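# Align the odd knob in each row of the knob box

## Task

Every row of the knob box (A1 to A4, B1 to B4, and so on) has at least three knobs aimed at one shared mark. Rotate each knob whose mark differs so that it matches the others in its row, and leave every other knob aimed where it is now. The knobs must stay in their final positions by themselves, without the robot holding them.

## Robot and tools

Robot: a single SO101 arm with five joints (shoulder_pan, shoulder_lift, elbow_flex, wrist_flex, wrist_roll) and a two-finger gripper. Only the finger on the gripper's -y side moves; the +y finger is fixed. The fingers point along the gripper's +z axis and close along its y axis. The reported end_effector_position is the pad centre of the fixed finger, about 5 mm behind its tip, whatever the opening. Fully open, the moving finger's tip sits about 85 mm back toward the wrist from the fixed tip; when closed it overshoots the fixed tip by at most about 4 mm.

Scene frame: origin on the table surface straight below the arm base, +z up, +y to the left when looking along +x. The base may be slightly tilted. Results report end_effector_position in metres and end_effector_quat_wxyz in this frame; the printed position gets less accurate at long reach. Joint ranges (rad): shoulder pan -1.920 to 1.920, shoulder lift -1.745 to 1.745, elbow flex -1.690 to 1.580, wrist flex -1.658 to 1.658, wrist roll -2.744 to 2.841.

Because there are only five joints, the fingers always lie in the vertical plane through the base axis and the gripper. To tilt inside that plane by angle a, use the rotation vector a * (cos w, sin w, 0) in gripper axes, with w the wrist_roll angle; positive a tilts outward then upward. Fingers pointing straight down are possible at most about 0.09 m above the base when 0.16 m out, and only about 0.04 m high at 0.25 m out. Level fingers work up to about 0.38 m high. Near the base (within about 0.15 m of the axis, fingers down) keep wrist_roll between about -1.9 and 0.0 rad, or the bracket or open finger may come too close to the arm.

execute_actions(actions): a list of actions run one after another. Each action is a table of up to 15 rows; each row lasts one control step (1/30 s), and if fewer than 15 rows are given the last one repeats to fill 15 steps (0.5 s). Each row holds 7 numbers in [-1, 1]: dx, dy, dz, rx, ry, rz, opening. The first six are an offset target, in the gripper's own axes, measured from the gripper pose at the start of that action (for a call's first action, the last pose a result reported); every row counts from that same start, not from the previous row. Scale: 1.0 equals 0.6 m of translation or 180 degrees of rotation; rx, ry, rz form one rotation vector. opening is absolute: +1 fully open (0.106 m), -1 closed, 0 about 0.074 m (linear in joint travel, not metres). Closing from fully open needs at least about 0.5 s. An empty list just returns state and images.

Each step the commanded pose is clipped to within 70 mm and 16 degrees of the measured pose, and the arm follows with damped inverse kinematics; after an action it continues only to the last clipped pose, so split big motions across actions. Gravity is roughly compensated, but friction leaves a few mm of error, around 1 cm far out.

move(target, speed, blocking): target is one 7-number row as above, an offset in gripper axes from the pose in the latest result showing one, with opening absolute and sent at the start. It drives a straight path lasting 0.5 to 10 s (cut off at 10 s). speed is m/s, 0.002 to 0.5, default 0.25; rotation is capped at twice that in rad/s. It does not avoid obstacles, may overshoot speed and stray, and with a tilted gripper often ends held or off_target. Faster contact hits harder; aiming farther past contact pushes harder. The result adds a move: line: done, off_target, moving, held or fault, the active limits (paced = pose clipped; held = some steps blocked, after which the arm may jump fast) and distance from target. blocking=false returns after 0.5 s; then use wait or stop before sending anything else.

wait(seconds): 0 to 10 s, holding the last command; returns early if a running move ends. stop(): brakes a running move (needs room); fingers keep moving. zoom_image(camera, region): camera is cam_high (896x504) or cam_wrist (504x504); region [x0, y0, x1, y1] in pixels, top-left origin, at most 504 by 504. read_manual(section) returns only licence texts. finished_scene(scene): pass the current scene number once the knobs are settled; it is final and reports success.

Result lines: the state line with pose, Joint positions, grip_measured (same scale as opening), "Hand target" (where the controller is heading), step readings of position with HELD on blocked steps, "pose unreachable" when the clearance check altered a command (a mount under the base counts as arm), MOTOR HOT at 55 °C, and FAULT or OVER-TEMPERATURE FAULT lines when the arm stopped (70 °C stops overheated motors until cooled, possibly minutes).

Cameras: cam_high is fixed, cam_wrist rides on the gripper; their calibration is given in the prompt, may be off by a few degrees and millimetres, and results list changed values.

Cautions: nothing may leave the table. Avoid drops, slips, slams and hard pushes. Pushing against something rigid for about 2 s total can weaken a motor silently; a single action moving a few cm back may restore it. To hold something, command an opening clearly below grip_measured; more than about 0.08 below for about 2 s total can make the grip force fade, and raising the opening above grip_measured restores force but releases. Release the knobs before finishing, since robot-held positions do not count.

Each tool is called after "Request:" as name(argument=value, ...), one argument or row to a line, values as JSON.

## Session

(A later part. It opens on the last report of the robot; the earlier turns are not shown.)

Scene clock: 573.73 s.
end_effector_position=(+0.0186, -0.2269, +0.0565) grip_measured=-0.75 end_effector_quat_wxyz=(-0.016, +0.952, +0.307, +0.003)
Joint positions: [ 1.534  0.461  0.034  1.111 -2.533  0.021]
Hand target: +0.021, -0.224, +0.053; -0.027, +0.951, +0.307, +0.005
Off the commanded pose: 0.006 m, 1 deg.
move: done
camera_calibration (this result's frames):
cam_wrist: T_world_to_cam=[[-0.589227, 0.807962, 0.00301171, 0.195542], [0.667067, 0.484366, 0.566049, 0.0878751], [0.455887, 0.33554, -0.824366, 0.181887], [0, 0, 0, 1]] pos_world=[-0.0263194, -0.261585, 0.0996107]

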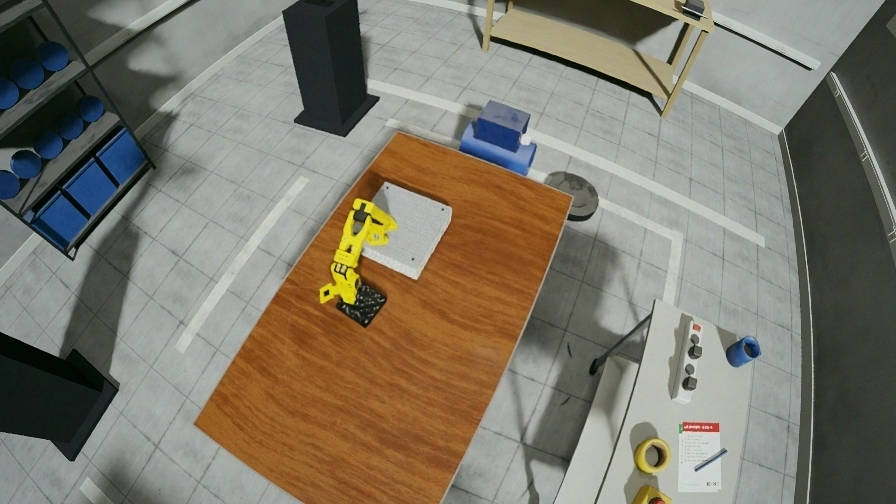

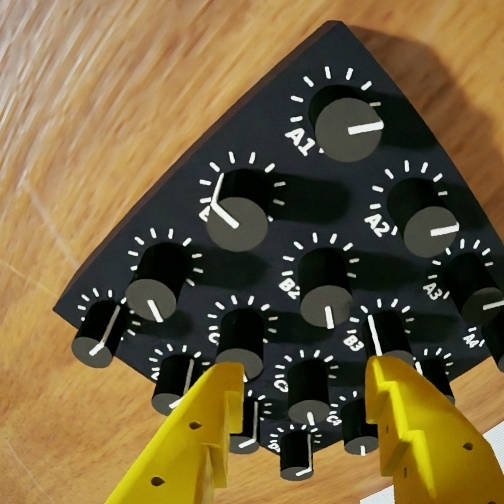

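Request:
move(
  target=[0.0052, -0.0201, 0.0273, 0.011, 0.0076, 0, -0.74],
  speed=0.06,
)

Scene clock: 605.13 s.
end_effector_position=(+0.0162, -0.2203, +0.0464) grip_measured=-0.75 end_effector_quat_wxyz=(-0.022, +0.952, +0.306, +0.004)
Joint positions: [ 1.543  0.465  0.111  1.042 -2.525  0.021]
Hand target: +0.014, -0.215, +0.040; -0.037, +0.951, +0.306, +0.009
Off the commanded pose: 0.008 m, 2 deg.
move: done
camera_calibration (this result's frames):
cam_wrist: T_world_to_cam=[[-0.587953, 0.808788, 0.013162, 0.18847], [0.668049, 0.476339, 0.571674, 0.0899033], [0.456093, 0.34491, -0.820376, 0.1744], [0, 0, 0, 1]] pos_world=[-0.0287913, -0.255409, 0.0891977]

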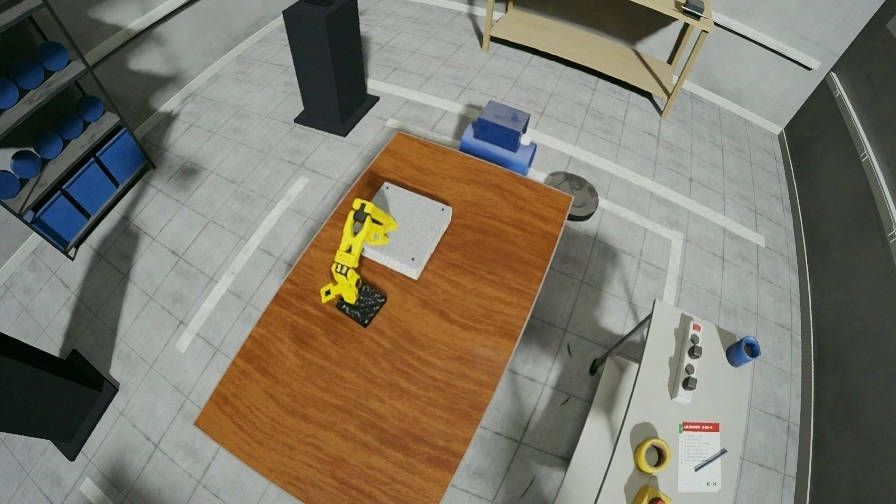

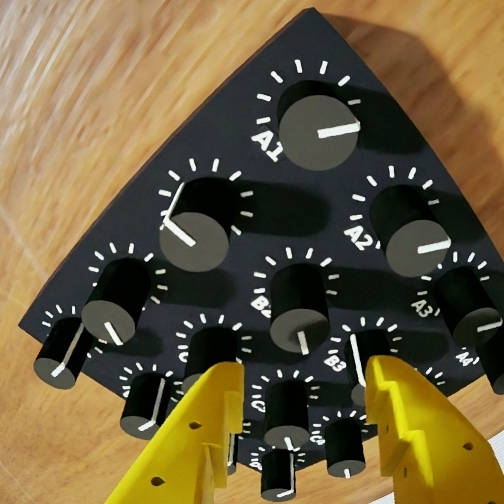

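Request:
zoom_image(
  camera="cam_wrist",
  region=[150, 150, 430, 430],
)

Region (150, 150, 430, 430) of cam_wrist's 504x504 image, scaled by 1.800, with more detail than that image has.

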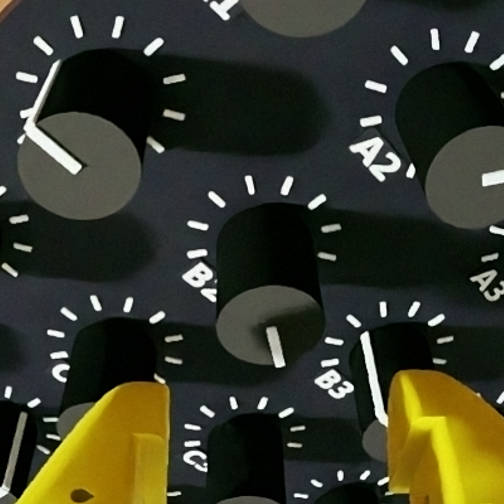

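Request:
move(
  target=[0.0027, -0.0063, 0.037, 0.008, 0.0057, 0, -0.74],
  speed=0.045,
)

Scene clock: 657.77 s.
end_effector_position=(+0.0161, -0.2205, +0.0303) grip_measured=-0.75 end_effector_quat_wxyz=(-0.024, +0.952, +0.306, +0.005)
Joint positions: [ 1.543  0.55   0.111  0.962 -2.525  0.021]
Hand target: +0.015, -0.216, +0.025; -0.037, +0.951, +0.306, +0.008
Off the commanded pose: 0.008 m, 2 deg.
move: done
camera_calibration (this result's frames):
cam_wrist: T_world_to_cam=[[-0.58794, 0.808726, 0.0170252, 0.188713], [0.668198, 0.4737, 0.57369, 0.0986423], [0.455893, 0.348671, -0.818896, 0.161993], [0, 0, 0, 1]] pos_world=[-0.0288121, -0.255826, 0.0728521]

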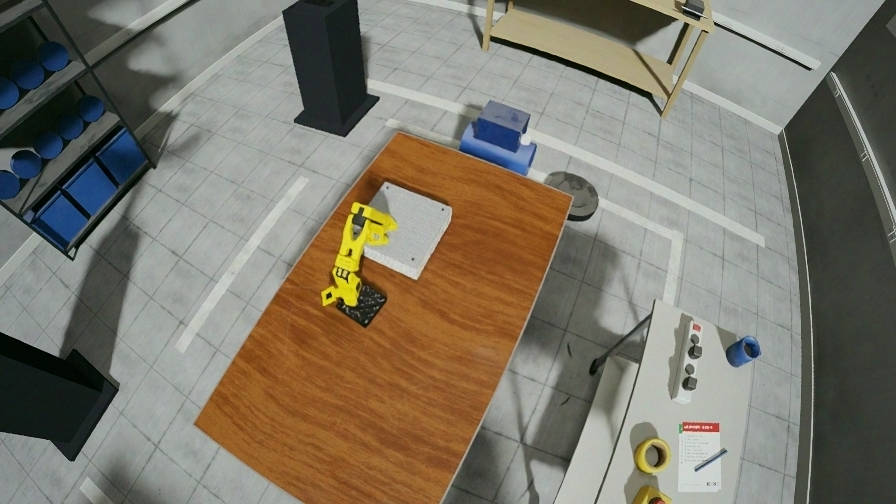

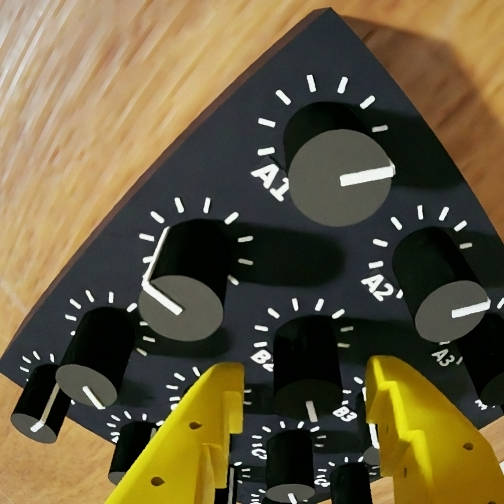

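Request:
zoom_image(
  camera="cam_wrist",
  region=[190, 280, 414, 504],
)

Region (190, 280, 414, 504) of cam_wrist's 504x504 image, scaled by 2.250, with more detail than that image has.

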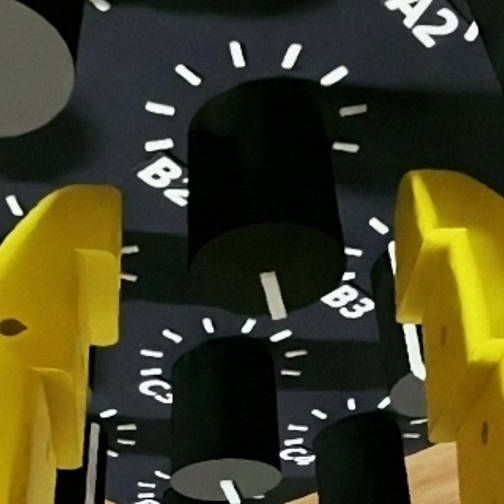

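Request:
execute_actions(
  actions=[
    [[0.0001,-0.0015,0.001,0,0,0,-0.74],[0.0002,-0.003,0.001,0,0,0,-0.74],[0.0003,-0.004,0.001,0,0,0,-0.74],[0.0004,-0.005,0.001,0,0,0,-0.75],[0.0005,-0.006,0.001,0,0,0,-0.76],[0.0006,-0.007,0.001,0,0,0,-0.77],[0.0007,-0.008,0.001,0,0,0,-0.78],[0.0008,-0.009,0.001,0,0,0,-0.79],[0.001,-0.010,0.001,0,0,0,-0.80],[0.0011,-0.011,0.001,0,0,0,-0.81],[0.0012,-0.0118,0.001,0,0,0,-0.82],[0.0012,-0.0118,0.001,0,0,0,-0.82]],
  ],
)

Scene clock: 698.00 s.
end_effector_position=(+0.0155, -0.2148, +0.0286) grip_measured=-0.81 end_effector_quat_wxyz=(-0.026, +0.951, +0.307, +0.006)
Joint positions: [ 1.545  0.523  0.172  0.932 -2.52   0.016]
Hand target: +0.013, -0.214, +0.030; -0.024, +0.952, +0.306, +0.005
Off the commanded pose: 0.003 m, 0 deg.
Step readings (end_effector_position):
0: (+0.0162, -0.2207, +0.0303)
1: (+0.0162, -0.2207, +0.0303)
2: (+0.0162, -0.2207, +0.0303)
4: (+0.0161, -0.2190, +0.0293)
8: (+0.0159, -0.2161, +0.0281)
15: end_effector_position above
camera_calibration (this result's frames):
cam_wrist: T_world_to_cam=[[-0.590403, 0.806842, 0.0207571, 0.183284], [0.666757, 0.473082, 0.575872, 0.0971468], [0.454818, 0.353836, -0.817276, 0.15997], [0, 0, 0, 1]] pos_world=[-0.0293193, -0.250442, 0.070991]

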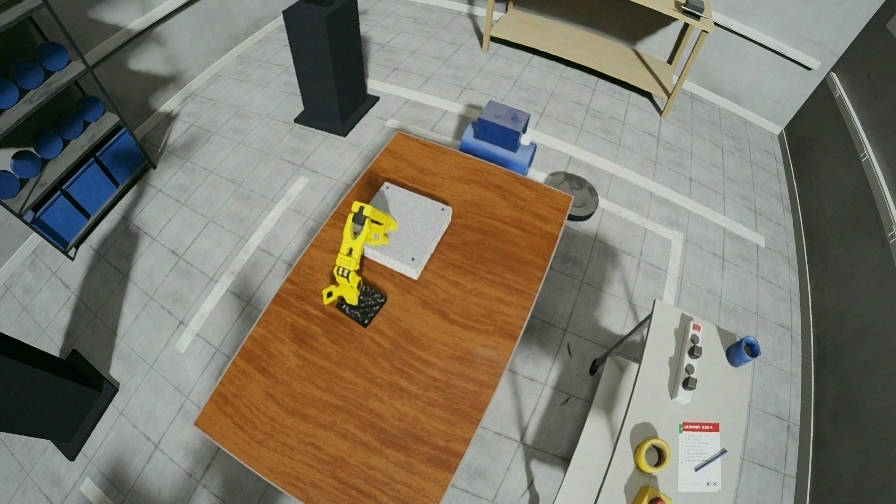

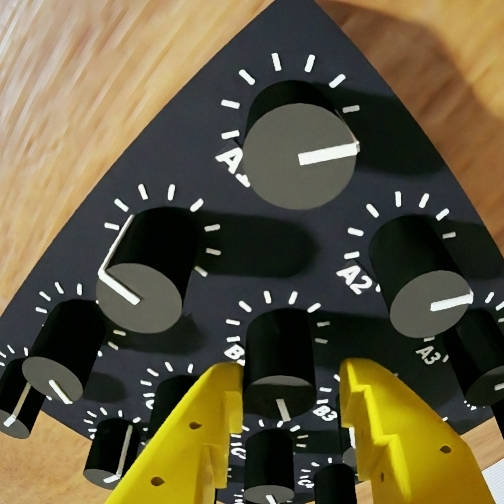

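Request:
zoom_image(
  camera="cam_wrist",
  region=[190, 280, 414, 504],
)

Region (190, 280, 414, 504) of cam_wrist's 504x504 image, scaled by 2.250, with more detail than that image has.

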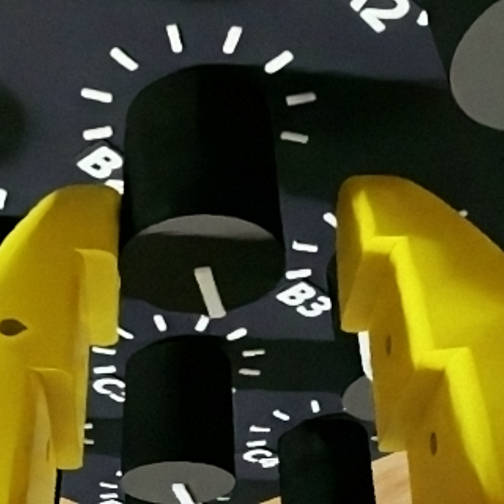

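Request:
execute_actions(
  actions=[
    [[0,0,0,0,0,0,-0.83],[0,0,0,0,0,0,-0.845],[0,0,0,0,0,0,-0.86],[0,0,0,0,0,0,-0.875],[0,0,0,0,0,0,-0.89],[0,0,0,0,0,0,-0.905],[0,0,0,0,0,0,-0.92],[0,0,0,0,0,0,-0.935],[0,0,0,0,0,0,-0.945]],
  ],
)

Request:
move(
  target=[0.0076, -0.0142, 0, 0, 0, -0.59, -0.945],
  speed=0.5,
)

Scene clock: 723.23 s.
end_effector_position=(+0.0156, -0.2150, +0.0288) grip_measured=-0.88 end_effector_quat_wxyz=(-0.026, +0.951, +0.308, +0.005)
Joint positions: [ 1.545  0.522  0.172  0.932 -2.519  0.012]
Hand target: +0.016, -0.215, +0.029; -0.026, +0.951, +0.308, +0.006
Off the commanded pose: 0.000 m, 0 deg.
Step readings (end_effector_position):
0: (+0.0156, -0.2150, +0.0288)
1: (+0.0156, -0.2150, +0.0288)
2: (+0.0156, -0.2150, +0.0288)
4: (+0.0156, -0.2150, +0.0288)
8: (+0.0156, -0.2150, +0.0288)
15: end_effector_position above
camera_calibration (this result's frames):
cam_wrist: T_world_to_cam=[[-0.591645, 0.805965, 0.0194327, 0.183351], [0.665936, 0.474982, 0.575258, 0.0975181], [0.454407, 0.353289, -0.817741, 0.160178], [0, 0, 0, 1]] pos_world=[-0.0292481, -0.250683, 0.0713228]

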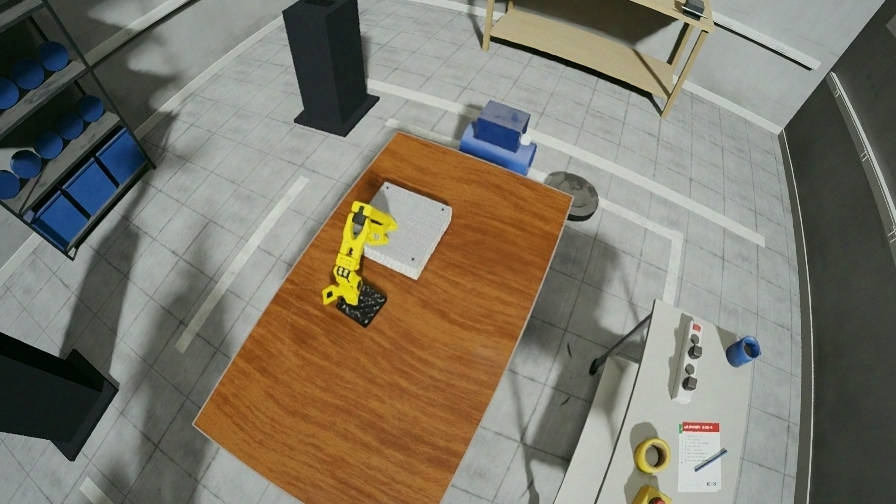

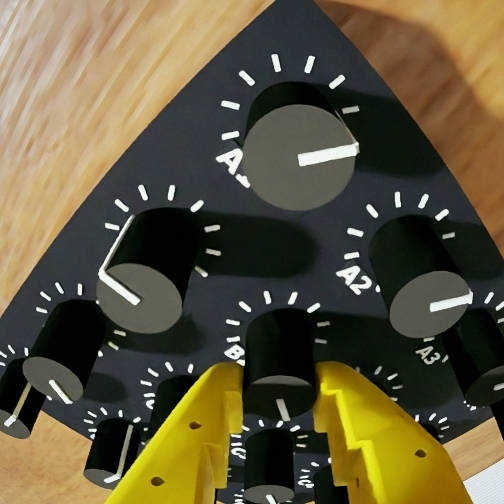

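Scene clock: 725.60 s.
end_effector_position=(+0.0137, -0.2061, +0.0304) grip_measured=-0.88 end_effector_quat_wxyz=(-0.009, +0.332, +0.943, +0.019)
Joint positions: [ 1.554  0.53   0.149  0.936 -0.672  0.012]
Hand target: +0.014, -0.206, +0.029; -0.011, +0.325, +0.945, +0.023
Off the commanded pose: 0.001 m, 1 deg.
move: done
camera_calibration (this result's frames):
cam_wrist: T_world_to_cam=[[-0.621388, -0.781528, -0.0555953, -0.149456], [-0.658933, 0.482886, 0.57674, 0.113421], [-0.423893, 0.395013, -0.815034, 0.179737], [0, 0, 0, 1]] pos_world=[0.058056, -0.242572, 0.0727677]

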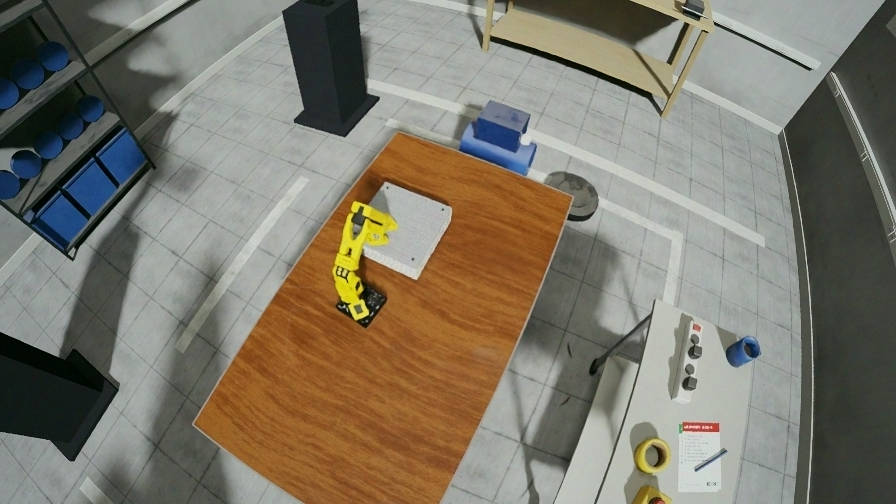

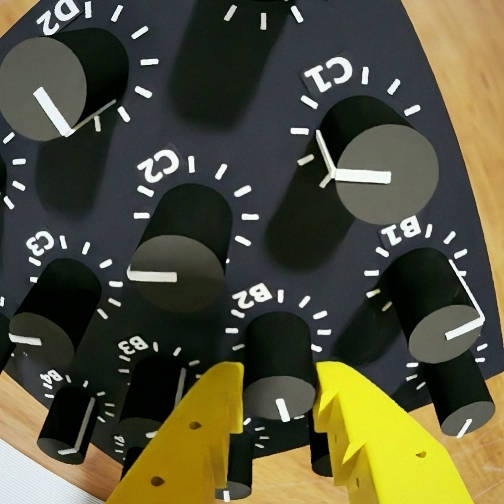

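Request:
zoom_image(
  camera="cam_wrist",
  region=[210, 270, 360, 450],
)

Request:
zoom_image(
  camera="cam_wrist",
  region=[350, 220, 504, 400],
)

Region (210, 270, 360, 450) of cam_wrist's 504x504 image, scaled by 2.800, with more detail than that image has.

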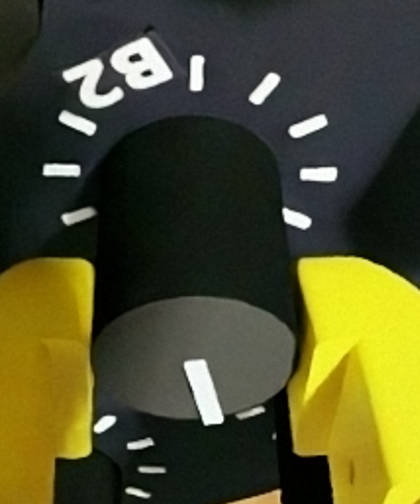

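Region (350, 220, 504, 400) of cam_wrist's 504x504 image, scaled by 2.800, with more detail than that image has; it fills the left 431 columns of this view, and the rest is white.

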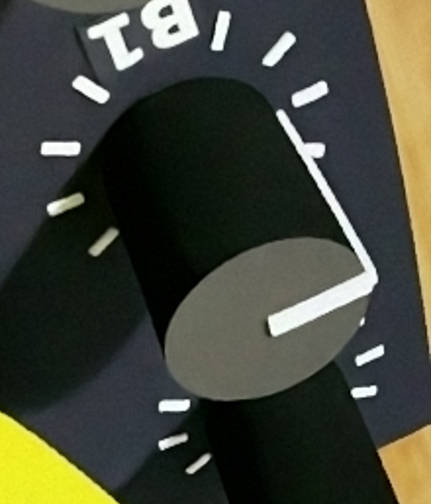

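Request:
move(
  target=[0.0076, -0.0143, 0.001, 0, 0, -0.592, -0.945],
  speed=0.5,
)

Scene clock: 748.57 s.
end_effector_position=(+0.0033, -0.2110, +0.0299) grip_measured=-0.88 end_effector_quat_wxyz=(+0.009, -0.550, +0.835, +0.018)
Joint positions: [1.546 0.54  0.134 0.939 1.163 0.012]
Hand target: +0.005, -0.210, +0.029; +0.010, -0.557, +0.830, +0.019
Off the commanded pose: 0.002 m, 1 deg.
move: done
camera_calibration (this result's frames):
cam_wrist: T_world_to_cam=[[0.920961, -0.386966, -0.045689, -0.0819171], [-0.307875, -0.794526, 0.523394, -0.159906], [-0.238837, -0.467959, -0.850865, -0.00476701], [0, 0, 0, 1]] pos_world=[0.0250727, -0.16098, 0.0758953]

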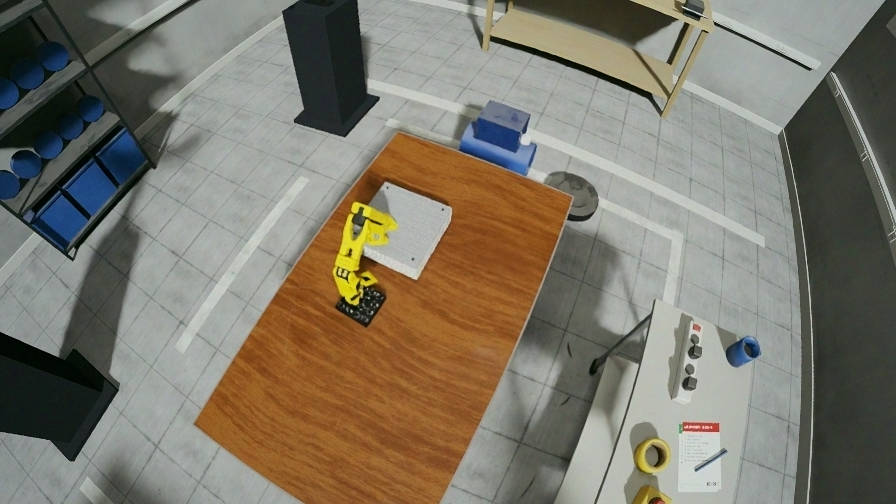

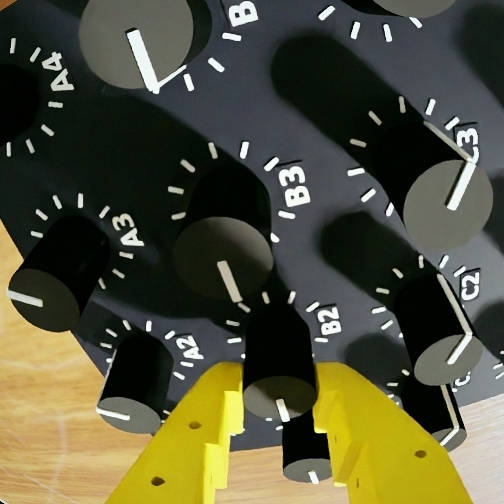

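Request:
zoom_image(
  camera="cam_wrist",
  region=[150, 200, 400, 500],
)

Region (150, 200, 400, 500) of cam_wrist's 504x504 image, scaled by 1.680, with more detail than that image has.

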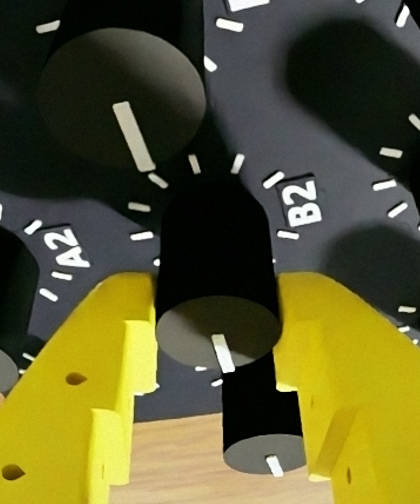

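Request:
zoom_image(
  camera="cam_wrist",
  region=[235, 365, 325, 435],
)

Request:
zoom_image(
  camera="cam_wrist",
  region=[165, 205, 285, 315],
)

Region (235, 365, 325, 435) of cam_wrist's 504x504 image, scaled by 5.600, with more detail than that image has.

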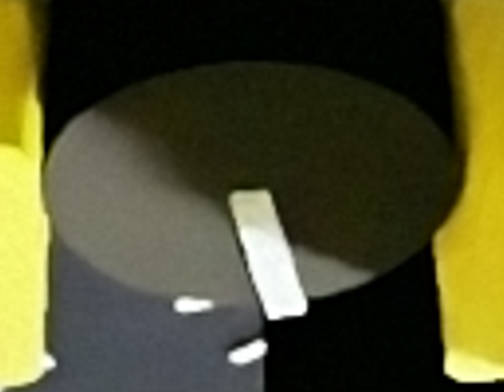

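Region (165, 205, 285, 315) of cam_wrist's 504x504 image, scaled by 4.200, with more detail than that image has; it fills the top 462 rows of this view, and the rest is white.

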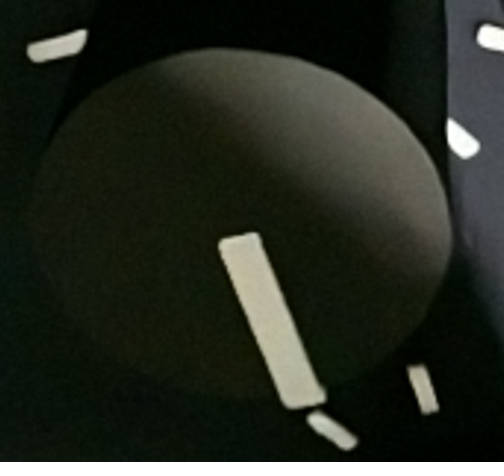

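Request:
execute_actions(
  actions=[
    [[0,0,0,0,0,-0.006,-0.945],[0.0001,0,0,0,0,-0.009,-0.945],[0.0002,0,0,0,0,-0.012,-0.945],[0.0003,0,0,0,0,-0.015,-0.945],[0.0004,0,0,0,0,-0.018,-0.945],[0.0005,0,0,0,0,-0.021,-0.945],[0.0006,0,0,0,0,-0.024,-0.945],[0.0006,0,0,0,0,-0.025,-0.945]],
    [[0,0,0,0,0,0,-0.91],[0,0,0,0,0,0,-0.88],[0,0.001,0,0,0,0,-0.87],[0,0.002,0,0,0,0,-0.86],[0,0.003,0,0,0,0,-0.85],[0,0.004,0,0,0,0,-0.845],[0,0.005,0,0,0,0,-0.84],[0,0.006,0,0,0,0,-0.83],[0,0.007,0,0,0,0,-0.82],[0,0.0072,0,0,0,0,-0.815]],
  ],
)

Scene clock: 815.87 s.
end_effector_position=(+0.0015, -0.2108, +0.0296) grip_measured=-0.82 end_effector_quat_wxyz=(+0.011, -0.578, +0.816, +0.019)
Joint positions: [1.554 0.54  0.137 0.939 1.238 0.015]
Hand target: -0.001, -0.210, +0.030; +0.010, -0.578, +0.816, +0.018
Off the commanded pose: 0.003 m, 0 deg.
Step readings (end_effector_position; steps 1 to 15: 1st action; 16 to 30: 2nd action):
0: (+0.0033, -0.2110, +0.0299)
1: (+0.0033, -0.2110, +0.0299)
2: (+0.0033, -0.2110, +0.0299)
4: (+0.0033, -0.2111, +0.0299)
8: (+0.0032, -0.2113, +0.0299)
15: (+0.0032, -0.2115, +0.0299)
16: (+0.0032, -0.2115, +0.0299)
17: (+0.0032, -0.2115, +0.0299)
19: (+0.0032, -0.2115, +0.0299)
23: (+0.0028, -0.2115, +0.0299)
30: end_effector_position above
camera_calibration (this result's frames):
cam_wrist: T_world_to_cam=[[0.945068, -0.323884, -0.0440968, -0.0669496], [-0.25515, -0.815282, 0.51982, -0.16453], [-0.204313, -0.480014, -0.853137, -0.00793452], [0, 0, 0, 1]] pos_world=[0.0196709, -0.159631, 0.0758047]

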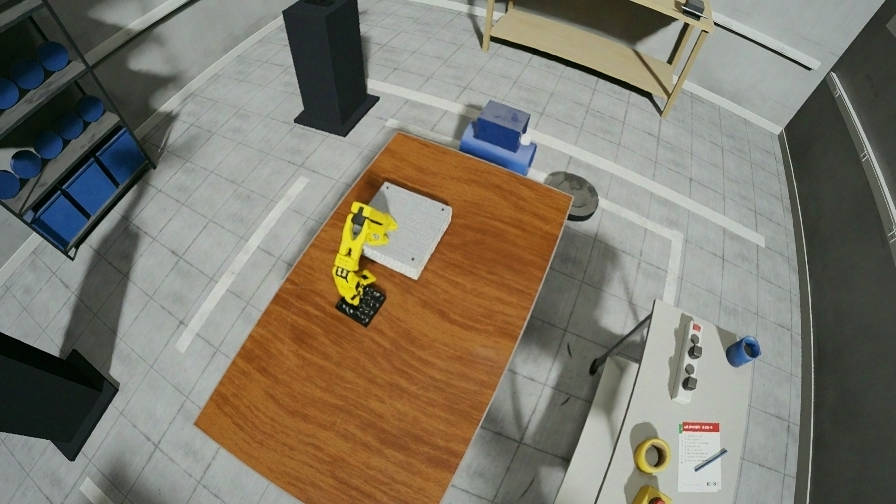

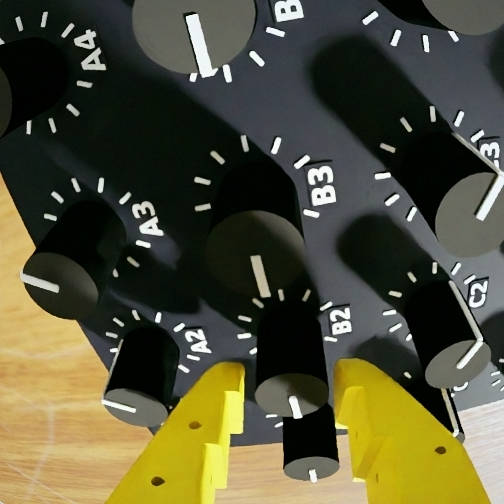

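Request:
move(
  target=[0.003, 0, -0.085, 0, 0, 0, -0.815],
  speed=0.1,
)

Scene clock: 821.77 s.
end_effector_position=(+0.0016, -0.2115, +0.0766) grip_measured=-0.82 end_effector_quat_wxyz=(+0.015, -0.578, +0.816, +0.025)
Joint positions: [1.554 0.37  0.019 1.243 1.238 0.016]
Hand target: +0.001, -0.214, +0.080; +0.011, -0.578, +0.816, +0.019
Off the commanded pose: 0.005 m, 1 deg.
move: done
camera_calibration (this result's frames):
cam_wrist: T_world_to_cam=[[0.945024, -0.323204, -0.0496863, -0.064684], [-0.254841, -0.823144, 0.507436, -0.190233], [-0.204904, -0.466877, -0.860256, 0.0351871], [0, 0, 0, 1]] pos_world=[0.019859, -0.161067, 0.123587]

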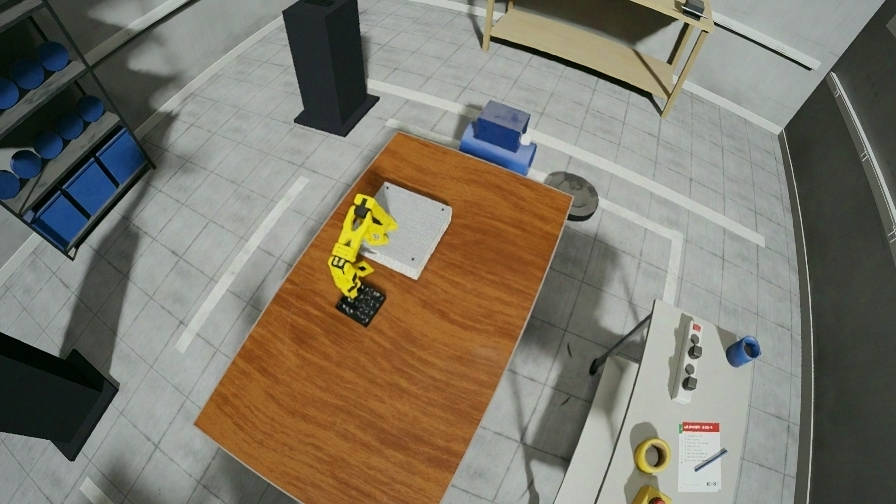

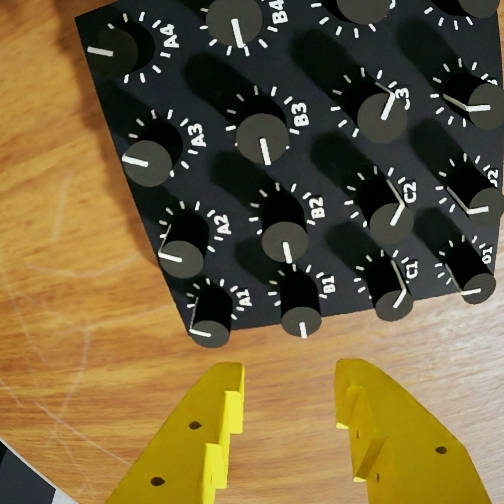

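Request:
zoom_image(
  camera="cam_wrist",
  region=[70, 0, 330, 200],
)

Request:
zoom_image(
  camera="cam_wrist",
  region=[140, 170, 360, 360],
)

Request:
zoom_image(
  camera="cam_wrist",
  region=[300, 0, 504, 330],
)

Region (70, 0, 330, 200) of cam_wrist's 504x504 image, scaled by 1.938, with more detail than that image has; it fills the top 388 rows of this view, and the rest is white.

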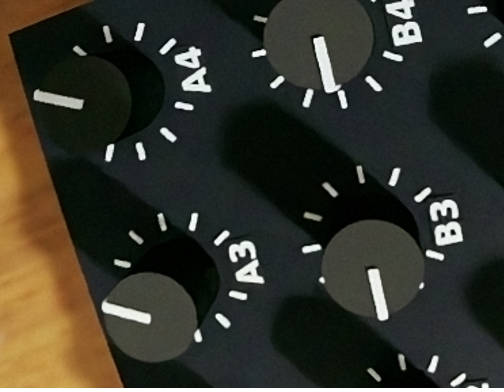

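Region (140, 170, 360, 360) of cam_wrist's 504x504 image, scaled by 2.291, with more detail than that image has; it fills the top 435 rows of this view, and the rest is white.

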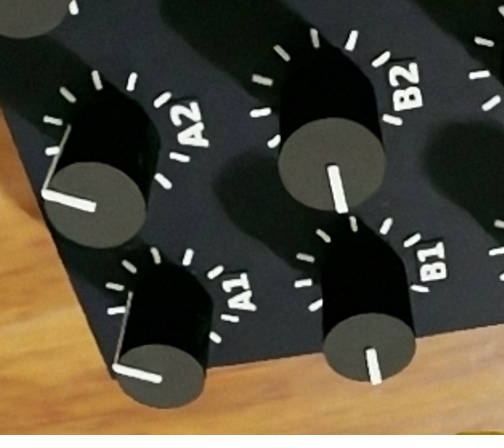

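Region (300, 0, 504, 330) of cam_wrist's 504x504 image, scaled by 1.527, with more detail than that image has; it fills the left 312 columns of this view, and the rest is white.

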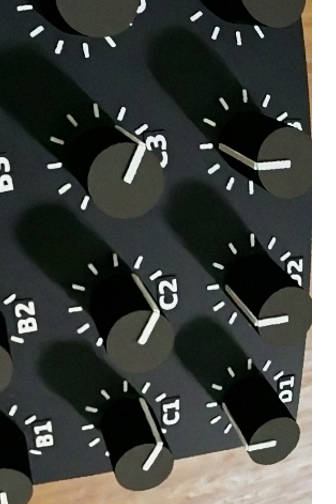

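Request:
finished_scene(
  scene=1,
)

The scene is finished: the task was done.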